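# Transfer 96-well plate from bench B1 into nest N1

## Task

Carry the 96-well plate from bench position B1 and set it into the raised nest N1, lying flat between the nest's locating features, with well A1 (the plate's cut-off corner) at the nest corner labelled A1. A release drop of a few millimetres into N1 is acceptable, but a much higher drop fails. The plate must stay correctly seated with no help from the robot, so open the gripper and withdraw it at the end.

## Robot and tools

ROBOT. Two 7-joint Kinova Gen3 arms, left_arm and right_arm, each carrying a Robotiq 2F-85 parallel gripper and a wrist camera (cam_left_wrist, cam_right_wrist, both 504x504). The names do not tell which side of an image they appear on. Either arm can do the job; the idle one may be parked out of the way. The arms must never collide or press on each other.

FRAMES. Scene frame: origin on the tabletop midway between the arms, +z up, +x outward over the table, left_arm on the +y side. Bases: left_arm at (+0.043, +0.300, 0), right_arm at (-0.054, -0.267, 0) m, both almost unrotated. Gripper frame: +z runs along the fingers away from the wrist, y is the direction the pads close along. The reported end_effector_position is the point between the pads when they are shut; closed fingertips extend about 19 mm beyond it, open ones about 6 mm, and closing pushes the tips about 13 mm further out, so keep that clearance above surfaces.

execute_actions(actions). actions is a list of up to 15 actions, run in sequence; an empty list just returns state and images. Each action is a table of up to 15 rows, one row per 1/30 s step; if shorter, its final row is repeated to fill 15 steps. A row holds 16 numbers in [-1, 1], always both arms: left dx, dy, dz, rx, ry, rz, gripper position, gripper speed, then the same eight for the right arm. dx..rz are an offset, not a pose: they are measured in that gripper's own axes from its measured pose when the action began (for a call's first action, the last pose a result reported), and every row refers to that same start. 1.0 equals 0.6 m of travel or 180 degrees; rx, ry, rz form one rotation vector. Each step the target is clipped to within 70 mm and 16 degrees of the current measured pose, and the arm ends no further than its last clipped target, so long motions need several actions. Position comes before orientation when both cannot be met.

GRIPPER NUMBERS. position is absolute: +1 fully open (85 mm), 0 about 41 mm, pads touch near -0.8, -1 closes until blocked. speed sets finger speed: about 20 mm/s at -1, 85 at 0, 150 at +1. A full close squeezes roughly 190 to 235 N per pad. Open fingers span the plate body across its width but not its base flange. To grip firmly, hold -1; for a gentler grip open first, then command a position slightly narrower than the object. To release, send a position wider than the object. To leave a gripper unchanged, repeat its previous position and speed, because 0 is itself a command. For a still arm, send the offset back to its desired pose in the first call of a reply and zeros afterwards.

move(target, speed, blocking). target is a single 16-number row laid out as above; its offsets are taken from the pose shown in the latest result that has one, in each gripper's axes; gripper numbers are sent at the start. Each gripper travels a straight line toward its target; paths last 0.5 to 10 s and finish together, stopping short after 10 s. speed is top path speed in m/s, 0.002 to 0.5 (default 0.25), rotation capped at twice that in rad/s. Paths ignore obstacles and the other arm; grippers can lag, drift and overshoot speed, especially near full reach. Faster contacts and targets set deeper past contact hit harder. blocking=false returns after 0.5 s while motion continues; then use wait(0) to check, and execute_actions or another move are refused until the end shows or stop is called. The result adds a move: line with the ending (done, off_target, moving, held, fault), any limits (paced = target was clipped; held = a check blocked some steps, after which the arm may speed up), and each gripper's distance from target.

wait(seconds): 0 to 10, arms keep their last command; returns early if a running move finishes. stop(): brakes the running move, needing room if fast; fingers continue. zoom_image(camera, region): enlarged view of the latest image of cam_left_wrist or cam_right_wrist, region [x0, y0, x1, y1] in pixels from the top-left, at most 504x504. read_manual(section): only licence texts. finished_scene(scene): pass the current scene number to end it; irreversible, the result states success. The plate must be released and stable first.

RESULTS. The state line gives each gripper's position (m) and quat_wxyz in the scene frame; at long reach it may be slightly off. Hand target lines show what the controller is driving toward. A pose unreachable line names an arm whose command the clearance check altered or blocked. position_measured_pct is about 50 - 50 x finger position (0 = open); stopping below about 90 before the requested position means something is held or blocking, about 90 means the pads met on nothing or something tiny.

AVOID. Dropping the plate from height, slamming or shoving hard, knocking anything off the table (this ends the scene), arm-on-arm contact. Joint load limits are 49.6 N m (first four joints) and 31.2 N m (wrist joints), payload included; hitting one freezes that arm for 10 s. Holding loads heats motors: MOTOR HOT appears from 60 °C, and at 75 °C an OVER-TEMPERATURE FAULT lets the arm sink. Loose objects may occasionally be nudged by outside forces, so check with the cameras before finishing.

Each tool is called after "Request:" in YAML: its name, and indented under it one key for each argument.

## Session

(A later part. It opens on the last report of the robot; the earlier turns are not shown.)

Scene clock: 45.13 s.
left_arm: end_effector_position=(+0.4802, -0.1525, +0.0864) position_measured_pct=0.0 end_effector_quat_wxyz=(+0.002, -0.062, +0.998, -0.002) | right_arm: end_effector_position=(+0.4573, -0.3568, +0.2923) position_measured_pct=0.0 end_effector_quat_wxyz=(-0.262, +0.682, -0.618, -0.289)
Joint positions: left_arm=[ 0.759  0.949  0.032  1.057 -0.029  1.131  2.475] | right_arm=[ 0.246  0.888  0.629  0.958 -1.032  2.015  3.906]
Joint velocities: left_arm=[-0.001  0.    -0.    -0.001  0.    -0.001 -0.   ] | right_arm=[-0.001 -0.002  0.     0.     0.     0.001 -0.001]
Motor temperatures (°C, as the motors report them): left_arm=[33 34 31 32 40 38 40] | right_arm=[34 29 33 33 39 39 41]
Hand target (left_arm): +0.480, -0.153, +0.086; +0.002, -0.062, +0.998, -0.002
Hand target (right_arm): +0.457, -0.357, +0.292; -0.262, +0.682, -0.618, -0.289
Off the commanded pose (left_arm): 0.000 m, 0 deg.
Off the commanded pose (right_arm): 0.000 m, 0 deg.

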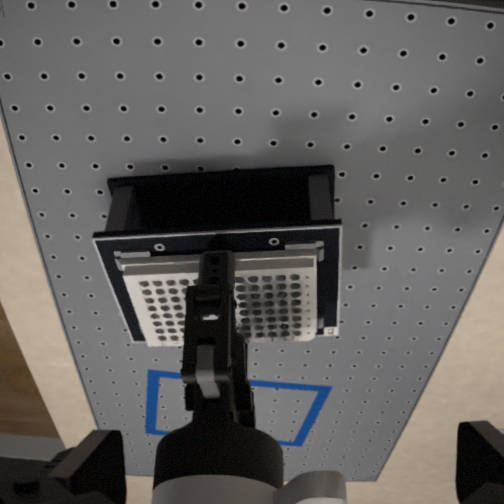

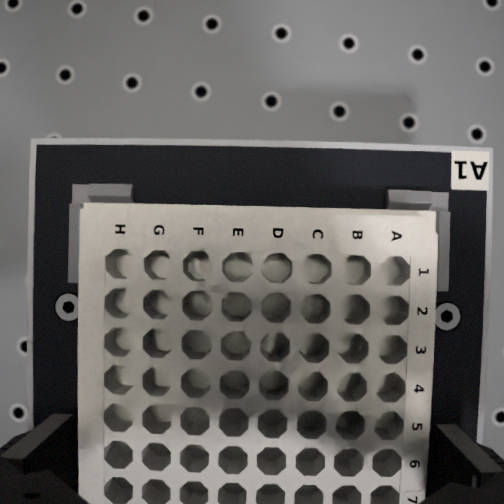

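Request:
execute_actions:
  actions: []

Request:
zoom_image:
  camera: "cam_left_wrist"
  region: [105, 235, 175, 290]

Request:
zoom_image:
  camera: "cam_left_wrist"
  region: [265, 228, 335, 283]

Scene clock: 45.77 s.
left_arm: end_effector_position=(+0.4802, -0.1525, +0.0864) position_measured_pct=0.0 end_effector_quat_wxyz=(+0.002, -0.062, +0.998, -0.002) | right_arm: end_effector_position=(+0.4573, -0.3568, +0.2923) position_measured_pct=0.0 end_effector_quat_wxyz=(-0.262, +0.682, -0.618, -0.289)
Joint positions: left_arm=[ 0.759  0.949  0.032  1.057 -0.029  1.131  2.475] | right_arm=[ 0.246  0.888  0.629  0.958 -1.032  2.015  3.906]
Joint velocities: left_arm=[-0.001  0.    -0.001  0.     0.    -0.     0.   ] | right_arm=[-0.    -0.     0.001 -0.    -0.     0.001  0.   ]
Motor temperatures (°C, as the motors report them): left_arm=[33 34 31 32 40 38 40] | right_arm=[34 29 33 33 39 39 41]
Hand target (left_arm): +0.480, -0.153, +0.086; +0.002, -0.062, +0.998, -0.002
Hand target (right_arm): +0.457, -0.357, +0.292; -0.262, +0.682, -0.618, -0.289
Off the commanded pose (left_arm): 0.000 m, 0 deg.
Off the commanded pose (right_arm): 0.000 m, 0 deg.

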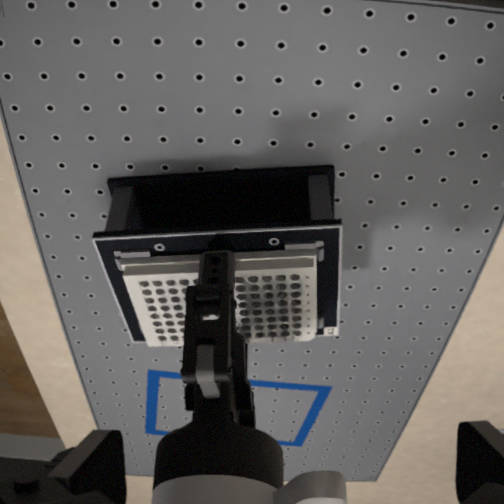

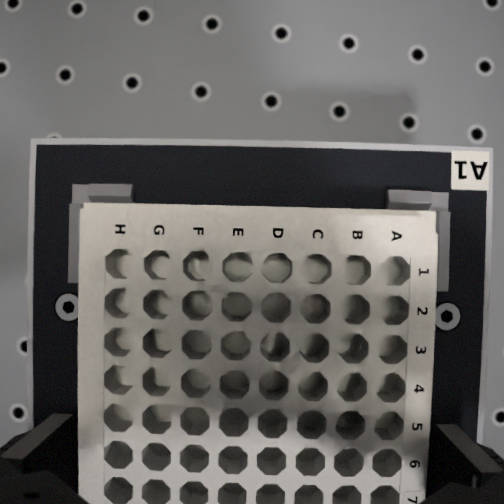

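Region (105, 235, 175, 290) of cam_left_wrist's 504x504 image, scaled by 7.200; it fills the top 396 rows of this view, and the rest is white.

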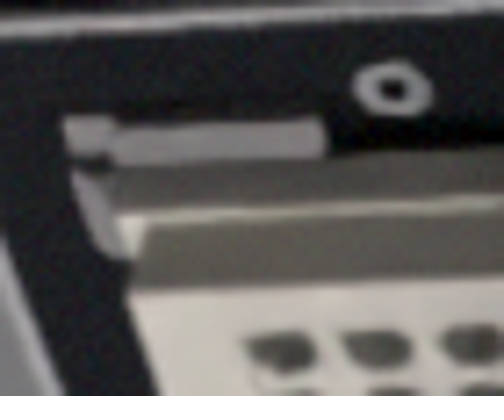

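Region (265, 228, 335, 283) of cam_left_wrist's 504x504 image, scaled by 7.200; it fills the top 396 rows of this view, and the rest is white.

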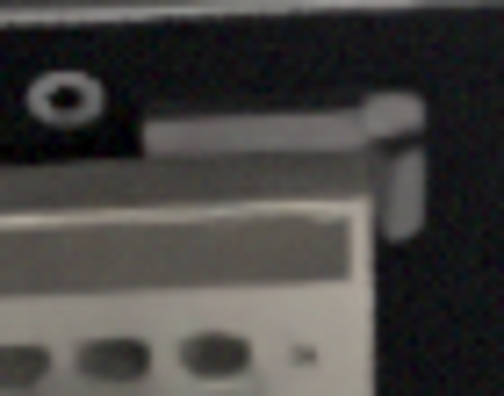

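Request:
move:
  target: [0,0,0.0055,0,-0.003,0,1,-1, 0,0,0,0,0,0,1,0]
  speed: 0.01

Request:
zoom_image:
  camera: "cam_left_wrist"
  region: [105, 235, 175, 290]

Request:
zoom_image:
  camera: "cam_left_wrist"
  region: [265, 228, 335, 283]

Scene clock: 49.97 s.
left_arm: end_effector_position=(+0.4802, -0.1525, +0.0837) position_measured_pct=0.0 end_effector_quat_wxyz=(+0.007, -0.062, +0.998, -0.001) | right_arm: end_effector_position=(+0.4573, -0.3568, +0.2923) position_measured_pct=0.0 end_effector_quat_wxyz=(-0.262, +0.682, -0.618, -0.289)
Joint positions: left_arm=[ 0.765  0.948  0.027  1.069 -0.033  1.114  2.48 ] | right_arm=[ 0.246  0.888  0.629  0.958 -1.032  2.015  3.906]
Joint velocities: left_arm=[-0.001 -0.    -0.001  0.001 -0.    -0.     0.   ] | right_arm=[-0.001 -0.001 -0.001  0.    -0.001 -0.    -0.   ]
Motor temperatures (°C, as the motors report them): left_arm=[33 34 31 32 40 38 40] | right_arm=[34 29 33 33 39 39 41]
Hand target (left_arm): +0.480, -0.153, +0.083; +0.006, -0.062, +0.998, -0.001
Hand target (right_arm): +0.457, -0.357, +0.292; -0.262, +0.682, -0.618, -0.289
Off the commanded pose (left_arm): 0.001 m, 0 deg.
Off the commanded pose (right_arm): 0.000 m, 0 deg.
move: done

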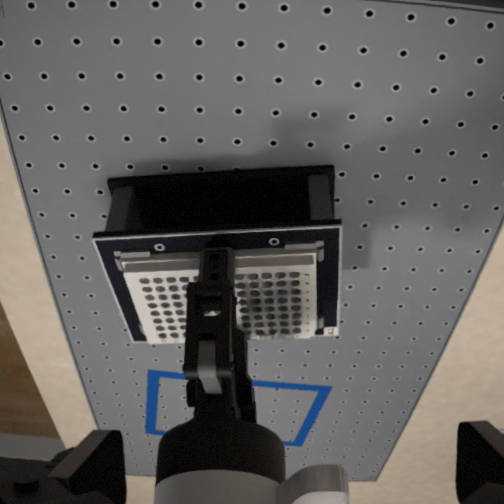

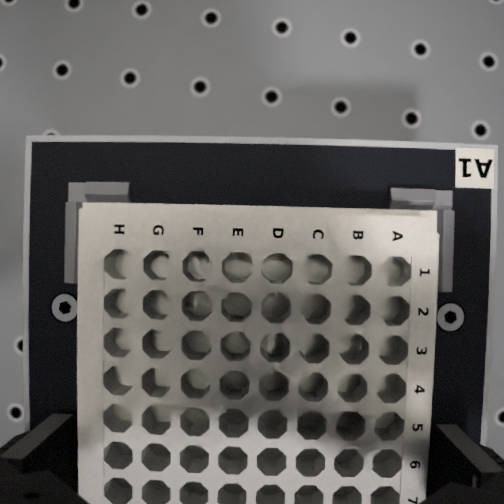

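Region (105, 235, 175, 290) of cam_left_wrist's 504x504 image, scaled by 7.200; it fills the top 396 rows of this view, and the rest is white.

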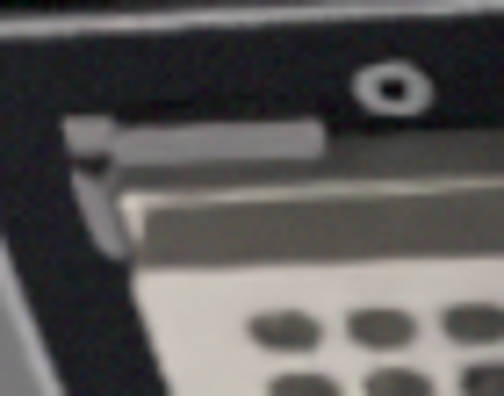

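Region (265, 228, 335, 283) of cam_left_wrist's 504x504 image, scaled by 7.200; it fills the top 396 rows of this view, and the rest is white.

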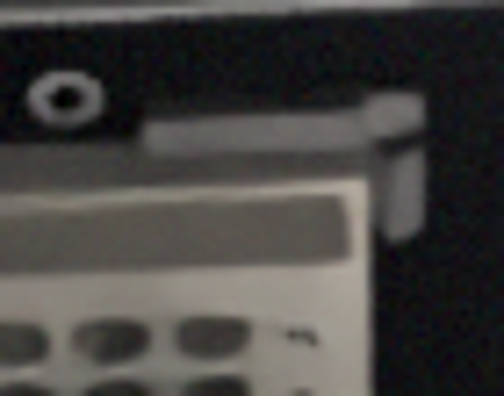

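Request:
move:
  target: [0,-0.0025,0,0,0.003,0,1,-1, 0,0,0,0,0,0,1,0]
  speed: 0.01

Scene clock: 51.60 s.
left_arm: end_effector_position=(+0.4804, -0.1528, +0.0836) position_measured_pct=0.0 end_effector_quat_wxyz=(+0.001, -0.062, +0.998, -0.001) | right_arm: end_effector_position=(+0.4573, -0.3568, +0.2923) position_measured_pct=0.0 end_effector_quat_wxyz=(-0.262, +0.682, -0.618, -0.289)
Joint positions: left_arm=[ 0.76   0.955  0.031  1.054 -0.03   1.13   2.476] | right_arm=[ 0.246  0.888  0.629  0.958 -1.032  2.015  3.906]
Joint velocities: left_arm=[-0.     0.     0.001 -0.    -0.001 -0.001  0.001] | right_arm=[0.    0.    0.    0.    0.001 0.    0.001]
Motor temperatures (°C, as the motors report them): left_arm=[33 34 31 32 40 38 40] | right_arm=[34 29 33 33 39 39 41]
Hand target (left_arm): +0.480, -0.154, +0.084; +0.002, -0.062, +0.998, -0.002
Hand target (right_arm): +0.457, -0.357, +0.292; -0.262, +0.682, -0.618, -0.289
Off the commanded pose (left_arm): 0.001 m, 0 deg.
Off the commanded pose (right_arm): 0.000 m, 0 deg.
move: done

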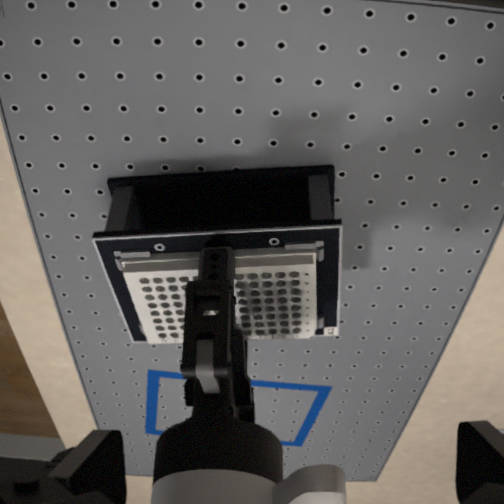

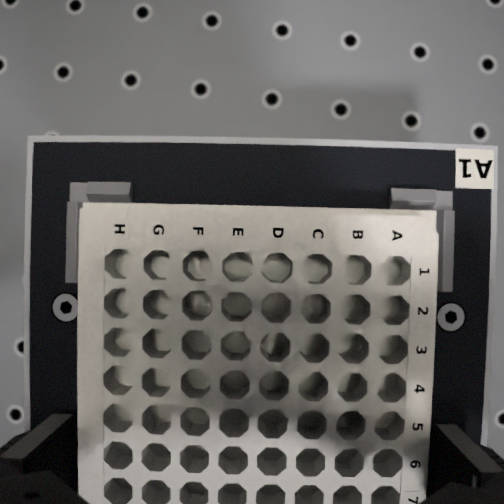

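Request:
execute_actions:
  actions:
    - [[0,-0.003,0,0,0,0,1,-1, 0,0,0,0,0,0,1,0],[0,-0.0035,0,0,0,0,1,-1, 0,0,0,0,0,0,1,0],[0,-0.004,0,0,0,0,1,-1, 0,0,0,0,0,0,1,0],[0,-0.004,0,0,0,0,1,-1, 0,0,0,0,0,0,1,0],[0,-0.004,-0.0002,0.001,0,0,1,-1, 0,0,0,0,0,0,1,0],[0,-0.004,-0.0004,0.002,0,0,1,-1, 0,0,0,0,0,0,1,0],[0,-0.004,-0.0007,0.003,0,0,1,-1, 0,0,0,0,0,0,1,0],[0,-0.004,-0.0009,0.004,0,0,1,-1, 0,0,0,0,0,0,1,0],[0,-0.004,-0.0011,0.005,0,0,1,-1, 0,0,0,0,0,0,1,0],[0,-0.004,-0.0013,0.006,0,0,1,-1, 0,0,0,0,0,0,1,0],[0,-0.004,-0.0016,0.007,0,0,1,-1, 0,0,0,0,0,0,1,0]]

Request:
wait:
  seconds: 0.3

Request:
zoom_image:
  camera: "cam_left_wrist"
  region: [105, 235, 175, 290]

Request:
zoom_image:
  camera: "cam_left_wrist"
  region: [265, 228, 335, 283]

Scene clock: 53.23 s.
left_arm: end_effector_position=(+0.4806, -0.1529, +0.0840) position_measured_pct=0.0 end_effector_quat_wxyz=(+0.001, -0.063, +0.998, -0.009) | right_arm: end_effector_position=(+0.4573, -0.3568, +0.2923) position_measured_pct=0.0 end_effector_quat_wxyz=(-0.262, +0.682, -0.618, -0.289)
Joint positions: left_arm=[ 0.751  0.945  0.038  1.075 -0.023  1.107  2.47 ] | right_arm=[ 0.246  0.888  0.629  0.958 -1.032  2.015  3.906]
Joint velocities: left_arm=[-0.005 -0.003  0.003  0.006  0.001 -0.006  0.   ] | right_arm=[ 0.001  0.001  0.    -0.001 -0.001  0.     0.001]
Motor temperatures (°C, as the motors report them): left_arm=[33 35 31 32 40 38 40] | right_arm=[34 29 33 33 39 39 41]
Hand target (left_arm): +0.481, -0.155, +0.085; +0.002, -0.062, +0.998, -0.012
Hand target (right_arm): +0.457, -0.357, +0.292; -0.262, +0.682, -0.618, -0.289
Off the commanded pose (left_arm): 0.002 m, 0 deg.
Off the commanded pose (right_arm): 0.000 m, 0 deg.

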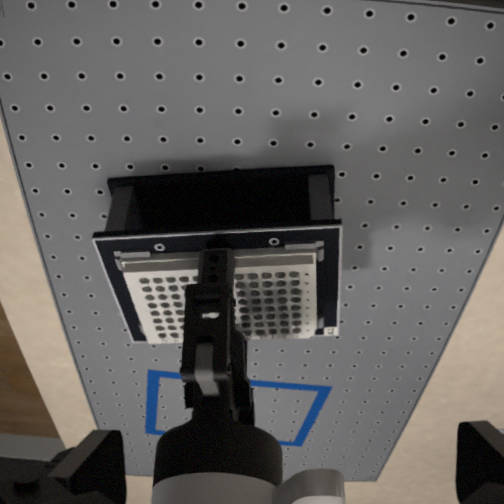

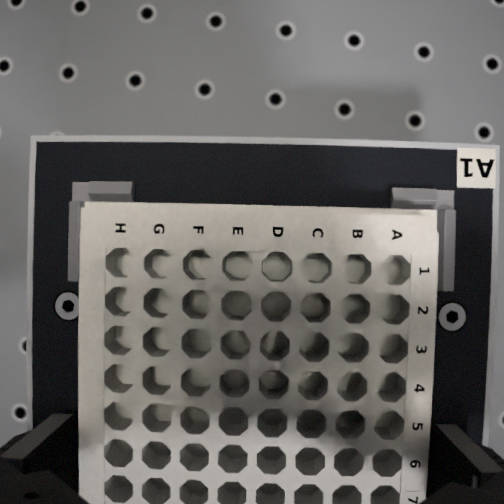

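Scene clock: 53.53 s.
left_arm: end_effector_position=(+0.4806, -0.1529, +0.0840) position_measured_pct=0.0 end_effector_quat_wxyz=(+0.001, -0.063, +0.998, -0.009) | right_arm: end_effector_position=(+0.4573, -0.3568, +0.2923) position_measured_pct=0.0 end_effector_quat_wxyz=(-0.262, +0.682, -0.618, -0.289)
Joint positions: left_arm=[ 0.751  0.945  0.039  1.075 -0.023  1.107  2.47 ] | right_arm=[ 0.246  0.888  0.629  0.958 -1.032  2.015  3.906]
Joint velocities: left_arm=[-0.001  0.    -0.     0.001  0.     0.     0.   ] | right_arm=[ 0.001  0.    -0.    -0.001  0.     0.    -0.001]
Motor temperatures (°C, as the motors report them): left_arm=[33 35 31 32 40 38 40] | right_arm=[34 29 33 33 39 39 41]
Hand target (left_arm): +0.481, -0.155, +0.085; +0.002, -0.062, +0.998, -0.012
Hand target (right_arm): +0.457, -0.357, +0.292; -0.262, +0.682, -0.618, -0.289
Off the commanded pose (left_arm): 0.002 m, 0 deg.
Off the commanded pose (right_arm): 0.000 m, 0 deg.
wait: 0.30 s; at rest by 0.17 s

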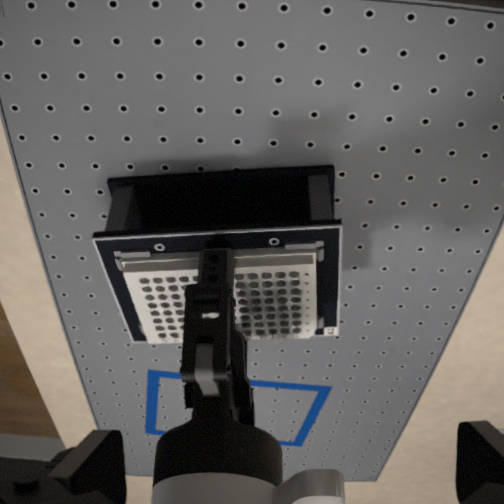

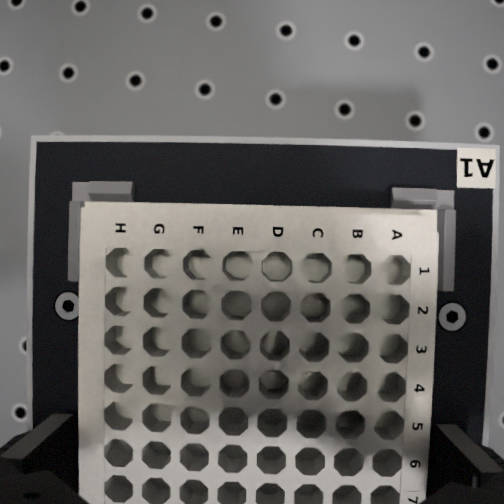

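Region (105, 235, 175, 290) of cam_left_wrist's 504x504 image, scaled by 7.200; it fills the top 396 rows of this view, and the rest is white.

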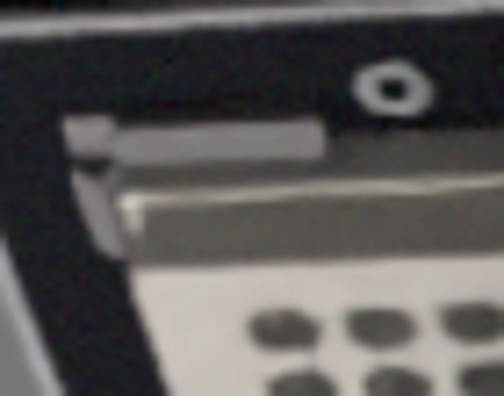

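Region (265, 228, 335, 283) of cam_left_wrist's 504x504 image, scaled by 7.200; it fills the top 396 rows of this view, and the rest is white.

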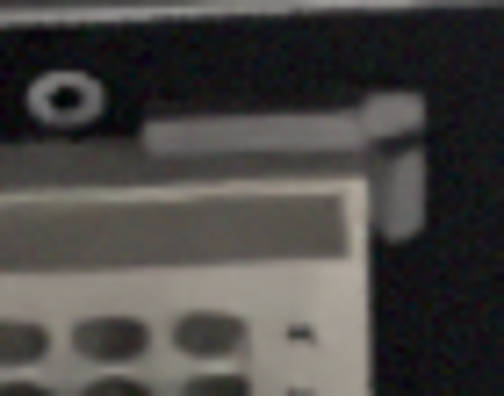

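Request:
execute_actions:
  actions:
    - [[0,-0.004,-0.001,0.002,0,0,1,-1, 0,0,0,0,0,0,1,0],[0,-0.004,-0.0012,0.003,0,0,1,-1, 0,0,0,0,0,0,1,0],[0,-0.004,-0.0015,0.004,0,0,1,-1, 0,0,0,0,0,0,1,0],[0,-0.004,-0.0017,0.005,0,0,1,-1, 0,0,0,0,0,0,1,0],[0,-0.004,-0.0019,0.006,0,0,1,-1, 0,0,0,0,0,0,1,0],[0,-0.004,-0.0022,0.007,0,0,1,-1, 0,0,0,0,0,0,1,0],[0,-0.004,-0.0024,0.008,0,0,1,-1, 0,0,0,0,0,0,1,0],[0,-0.004,-0.0027,0.009,0,0,1,-1, 0,0,0,0,0,0,1,0],[0,-0.004,-0.0029,0.010,0,0,1,-1, 0,0,0,0,0,0,1,0],[0,-0.004,-0.0031,0.011,0,0,1,-1, 0,0,0,0,0,0,1,0],[0,-0.004,-0.0034,0.012,0,0,1,-1, 0,0,0,0,0,0,1,0]]

Request:
zoom_image:
  camera: "cam_left_wrist"
  region: [105, 235, 175, 290]

Request:
zoom_image:
  camera: "cam_left_wrist"
  region: [265, 228, 335, 283]

Scene clock: 55.00 s.
left_arm: end_effector_position=(+0.4808, -0.1527, +0.0852) position_measured_pct=0.0 end_effector_quat_wxyz=(+0.001, -0.064, +0.998, -0.025) | right_arm: end_effector_position=(+0.4573, -0.3568, +0.2923) position_measured_pct=0.0 end_effector_quat_wxyz=(-0.262, +0.682, -0.618, -0.289)
Joint positions: left_arm=[ 0.733  0.926  0.052  1.115 -0.01   1.063  2.456] | right_arm=[ 0.246  0.888  0.629  0.958 -1.032  2.015  3.906]
Joint velocities: left_arm=[-0.006 -0.003  0.003  0.007  0.002 -0.007 -0.   ] | right_arm=[-0.    -0.001 -0.001  0.001 -0.001  0.    -0.   ]
Motor temperatures (°C, as the motors report them): left_arm=[33 35 31 32 40 38 40] | right_arm=[34 29 33 33 39 39 41]
Hand target (left_arm): +0.481, -0.155, +0.086; +0.002, -0.063, +0.998, -0.028
Hand target (right_arm): +0.457, -0.357, +0.292; -0.262, +0.682, -0.618, -0.289
Off the commanded pose (left_arm): 0.003 m, 0 deg.
Off the commanded pose (right_arm): 0.000 m, 0 deg.

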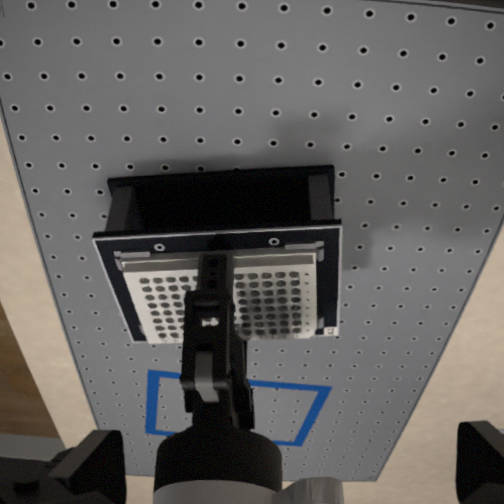

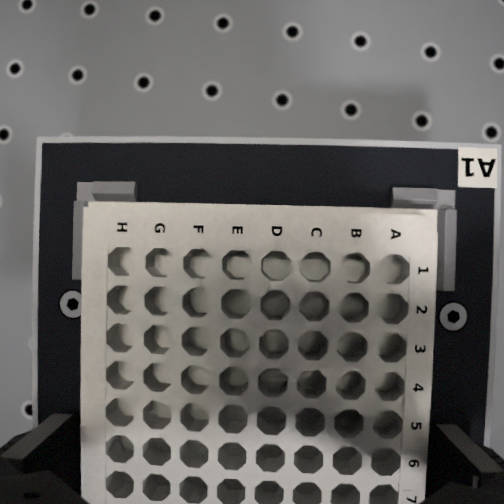

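Region (105, 235, 175, 290) of cam_left_wrist's 504x504 image, scaled by 7.200; it fills the top 396 rows of this view, and the rest is white.

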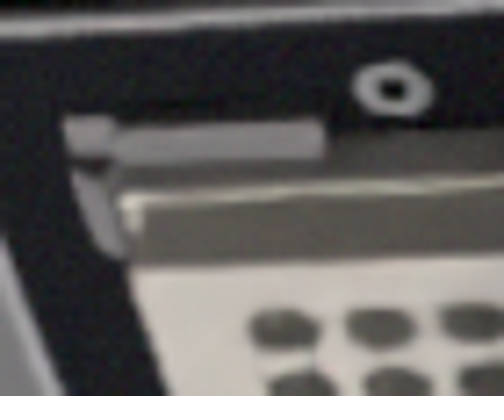

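Region (265, 228, 335, 283) of cam_left_wrist's 504x504 image, scaled by 7.200; it fills the top 396 rows of this view, and the rest is white.

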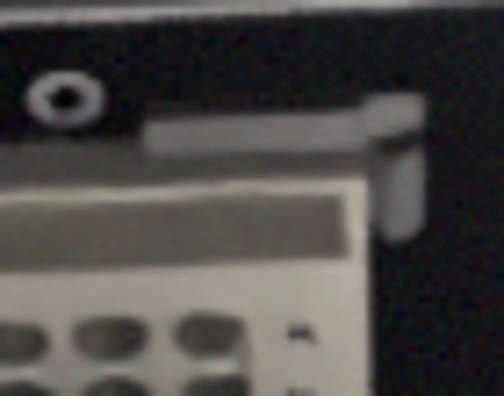

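Request:
execute_actions:
  actions:
    - [[0,-0.003,0,0,0,0,1,-1, 0,0,0,0,0,0,1,0],[0,-0.002,0,0,0,0,1,-1, 0,0,0,0,0,0,1,0],[0,-0.001,0,0,0,0,1,-1, 0,0,0,0,0,0,1,0],[0,0,0,0,0,0,1,-1, 0,0,0,0,0,0,1,0],[0,0.0005,0,0,0,0,1,-1, 0,0,0,0,0,0,1,0],[0,0.001,0,0,0,0,1,-1, 0,0,0,0,0,0,1,0],[0,0.0015,0,0,0,0,1,-1, 0,0,0,0,0,0,1,0],[0,0.0018,0,0,0,0,1,-1, 0,0,0,0,0,0,1,0]]

Scene clock: 56.17 s.
left_arm: end_effector_position=(+0.4806, -0.1516, +0.0852) position_measured_pct=0.0 end_effector_quat_wxyz=(+0.001, -0.064, +0.998, -0.025) | right_arm: end_effector_position=(+0.4573, -0.3568, +0.2923) position_measured_pct=0.0 end_effector_quat_wxyz=(-0.262, +0.682, -0.618, -0.289)
Joint positions: left_arm=[ 0.731  0.924  0.052  1.119 -0.01   1.06   2.455] | right_arm=[ 0.246  0.888  0.629  0.958 -1.032  2.015  3.906]
Joint velocities: left_arm=[ 0.    -0.001 -0.001 -0.    -0.     0.     0.   ] | right_arm=[ 0.001 -0.002 -0.     0.     0.001  0.001  0.001]
Motor temperatures (°C, as the motors report them): left_arm=[33 35 31 32 40 38 40] | right_arm=[34 29 33 33 39 39 41]
Hand target (left_arm): +0.481, -0.152, +0.085; +0.001, -0.064, +0.998, -0.025
Hand target (right_arm): +0.457, -0.357, +0.292; -0.262, +0.682, -0.618, -0.289
Off the commanded pose (left_arm): 0.000 m, 0 deg.
Off the commanded pose (right_arm): 0.000 m, 0 deg.

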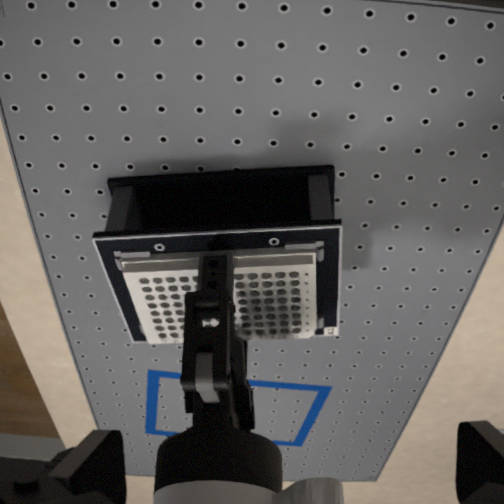

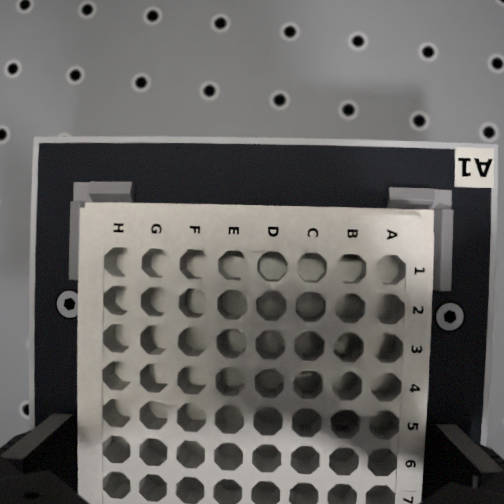

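Request:
move:
  target: [0,-0.0005,-0.007,0,0,0,1,-1, 0,0,0,0,0,0,1,0]
  speed: 0.02

Scene clock: 57.40 s.
left_arm: end_effector_position=(+0.4806, -0.1517, +0.0894) position_measured_pct=0.0 end_effector_quat_wxyz=(+0.001, -0.064, +0.998, -0.025) | right_arm: end_effector_position=(+0.4573, -0.3568, +0.2923) position_measured_pct=0.0 end_effector_quat_wxyz=(-0.262, +0.682, -0.618, -0.289)
Joint positions: left_arm=[ 0.731  0.919  0.052  1.115 -0.01   1.069  2.455] | right_arm=[ 0.246  0.888  0.629  0.958 -1.032  2.015  3.906]
Joint velocities: left_arm=[-0.    -0.001 -0.    -0.    -0.     0.001 -0.   ] | right_arm=[ 0.001 -0.001  0.001 -0.    -0.     0.    -0.001]
Motor temperatures (°C, as the motors report them): left_arm=[33 35 31 32 40 38 40] | right_arm=[34 29 33 33 39 39 41]
Hand target (left_arm): +0.481, -0.152, +0.089; +0.001, -0.064, +0.998, -0.025
Hand target (right_arm): +0.457, -0.357, +0.292; -0.262, +0.682, -0.618, -0.289
Off the commanded pose (left_arm): 0.000 m, 0 deg.
Off the commanded pose (right_arm): 0.000 m, 0 deg.
move: done

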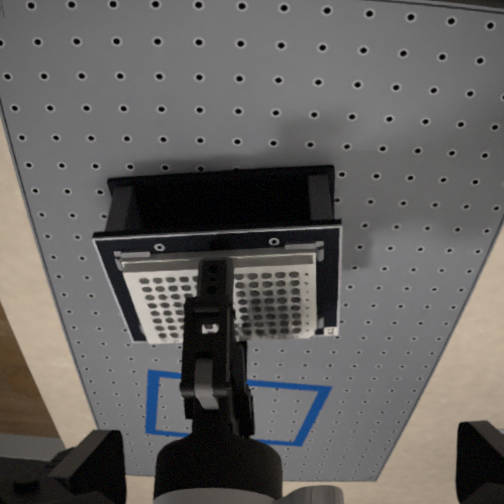

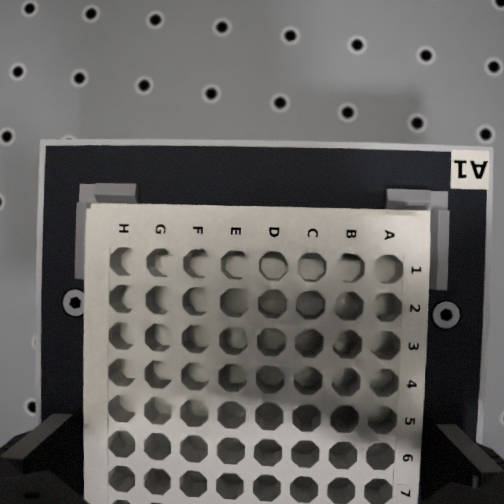

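Plate is released. Lift clear.

Request:
move:
  target: [0,-0.012,-0.2,0,0,0,1,-1, 0,0,0,0,0,0,1,0]
  speed: 0.2

Request:
zoom_image:
  camera: "cam_left_wrist"
  region: [85, 210, 355, 380]

Scene clock: 59.60 s.
left_arm: end_effector_position=(+0.4808, -0.1529, +0.2097) position_measured_pct=0.0 end_effector_quat_wxyz=(+0.001, -0.064, +0.998, -0.025) | right_arm: end_effector_position=(+0.4573, -0.3568, +0.2923) position_measured_pct=0.0 end_effector_quat_wxyz=(-0.262, +0.682, -0.618, -0.289)
Joint positions: left_arm=[ 0.732  0.818  0.061  0.922 -0.013  1.364  2.463] | right_arm=[ 0.246  0.888  0.629  0.958 -1.032  2.015  3.906]
Joint velocities: left_arm=[-0.001  0.002 -0.    -0.002  0.     0.001 -0.   ] | right_arm=[ 0.    -0.     0.    -0.001  0.001  0.001  0.001]
Motor temperatures (°C, as the motors report them): left_arm=[33 35 31 32 40 38 40] | right_arm=[34 30 33 33 39 39 41]
Hand target (left_arm): +0.481, -0.153, +0.210; +0.001, -0.064, +0.998, -0.025
Hand target (right_arm): +0.457, -0.357, +0.292; -0.262, +0.682, -0.618, -0.289
Off the commanded pose (left_arm): 0.000 m, 0 deg.
Off the commanded pose (right_arm): 0.000 m, 0 deg.
move: done

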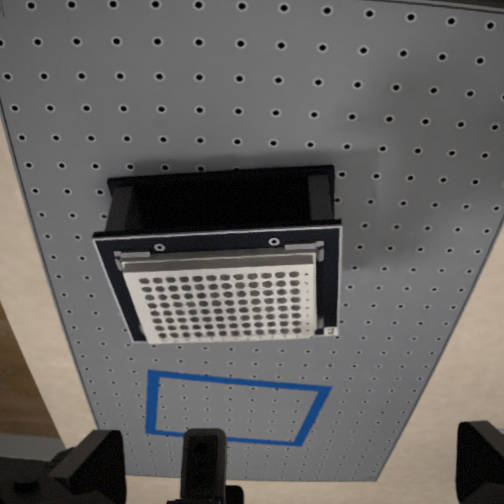

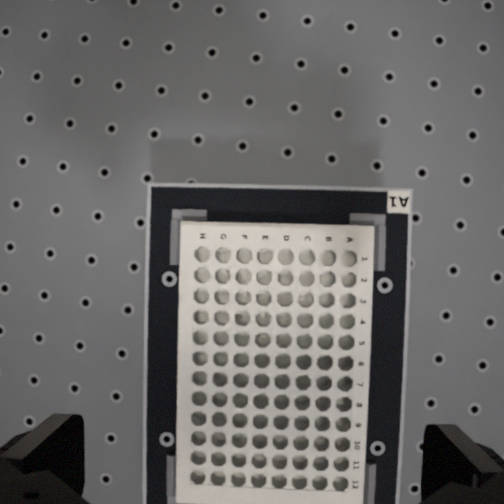

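Region (85, 210, 355, 380) of cam_left_wrist's 504x504 image, scaled by 1.867; it fills the top 317 rows of this view, and the rest is white.

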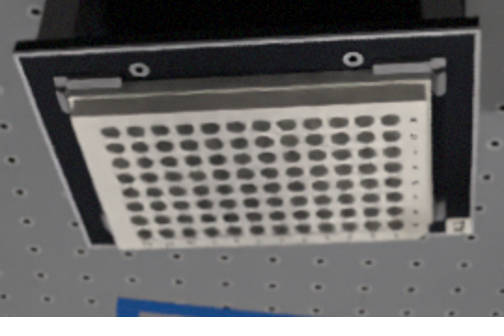

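Request:
move:
  target: [0.05,0.3,-0.05,0,0,0,1,-1, 0,0,0,0,0,0,1,0]
  speed: 0.3

Request:
zoom_image:
  camera: "cam_left_wrist"
  region: [85, 210, 355, 380]

Scene clock: 61.90 s.
left_arm: end_effector_position=(+0.4279, +0.0229, +0.2307) position_measured_pct=0.0 end_effector_quat_wxyz=(+0.001, -0.063, +0.998, -0.025) | right_arm: end_effector_position=(+0.4573, -0.3568, +0.2923) position_measured_pct=0.0 end_effector_quat_wxyz=(-0.262, +0.682, -0.618, -0.289)
Joint positions: left_arm=[0.534 0.429 0.031 1.555 0.029 1.127 2.238] | right_arm=[ 0.246  0.888  0.629  0.958 -1.032  2.015  3.906]
Joint velocities: left_arm=[ 0.001 -0.004 -0.001  0.     0.001  0.    -0.001] | right_arm=[ 0.001  0.001 -0.     0.001 -0.    -0.     0.   ]
Motor temperatures (°C, as the motors report them): left_arm=[33 35 31 32 40 38 40] | right_arm=[34 30 33 33 39 39 41]
Hand target (left_arm): +0.428, +0.023, +0.231; +0.002, -0.064, +0.998, -0.025
Hand target (right_arm): +0.457, -0.357, +0.292; -0.262, +0.682, -0.618, -0.289
Off the commanded pose (left_arm): 0.000 m, 0 deg.
Off the commanded pose (right_arm): 0.000 m, 0 deg.
move: done

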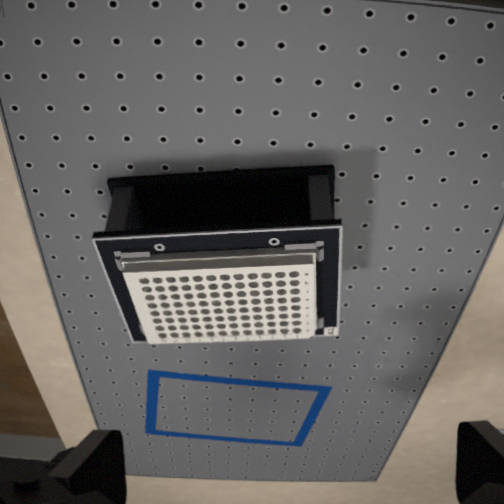

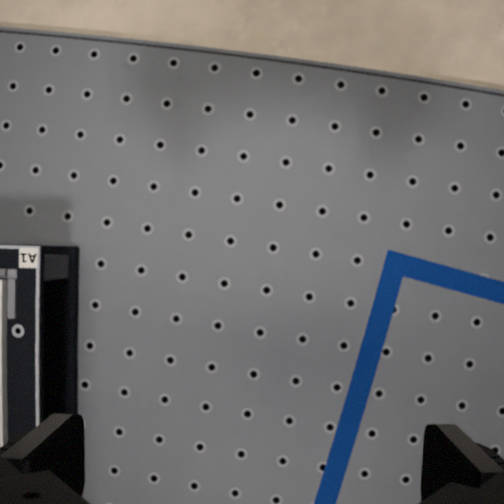

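Region (85, 210, 355, 380) of cam_left_wrist's 504x504 image, scaled by 1.867; it fills the top 317 rows of this view, and the rest is white.

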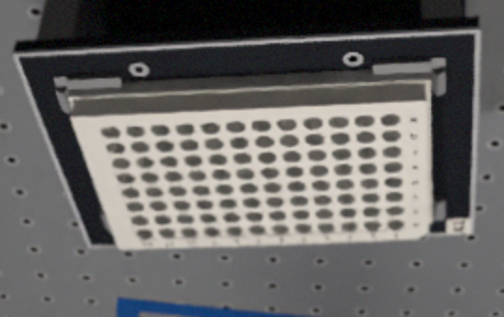

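Request:
finished_scene:
  scene: 1

The scene is finished: the task was done.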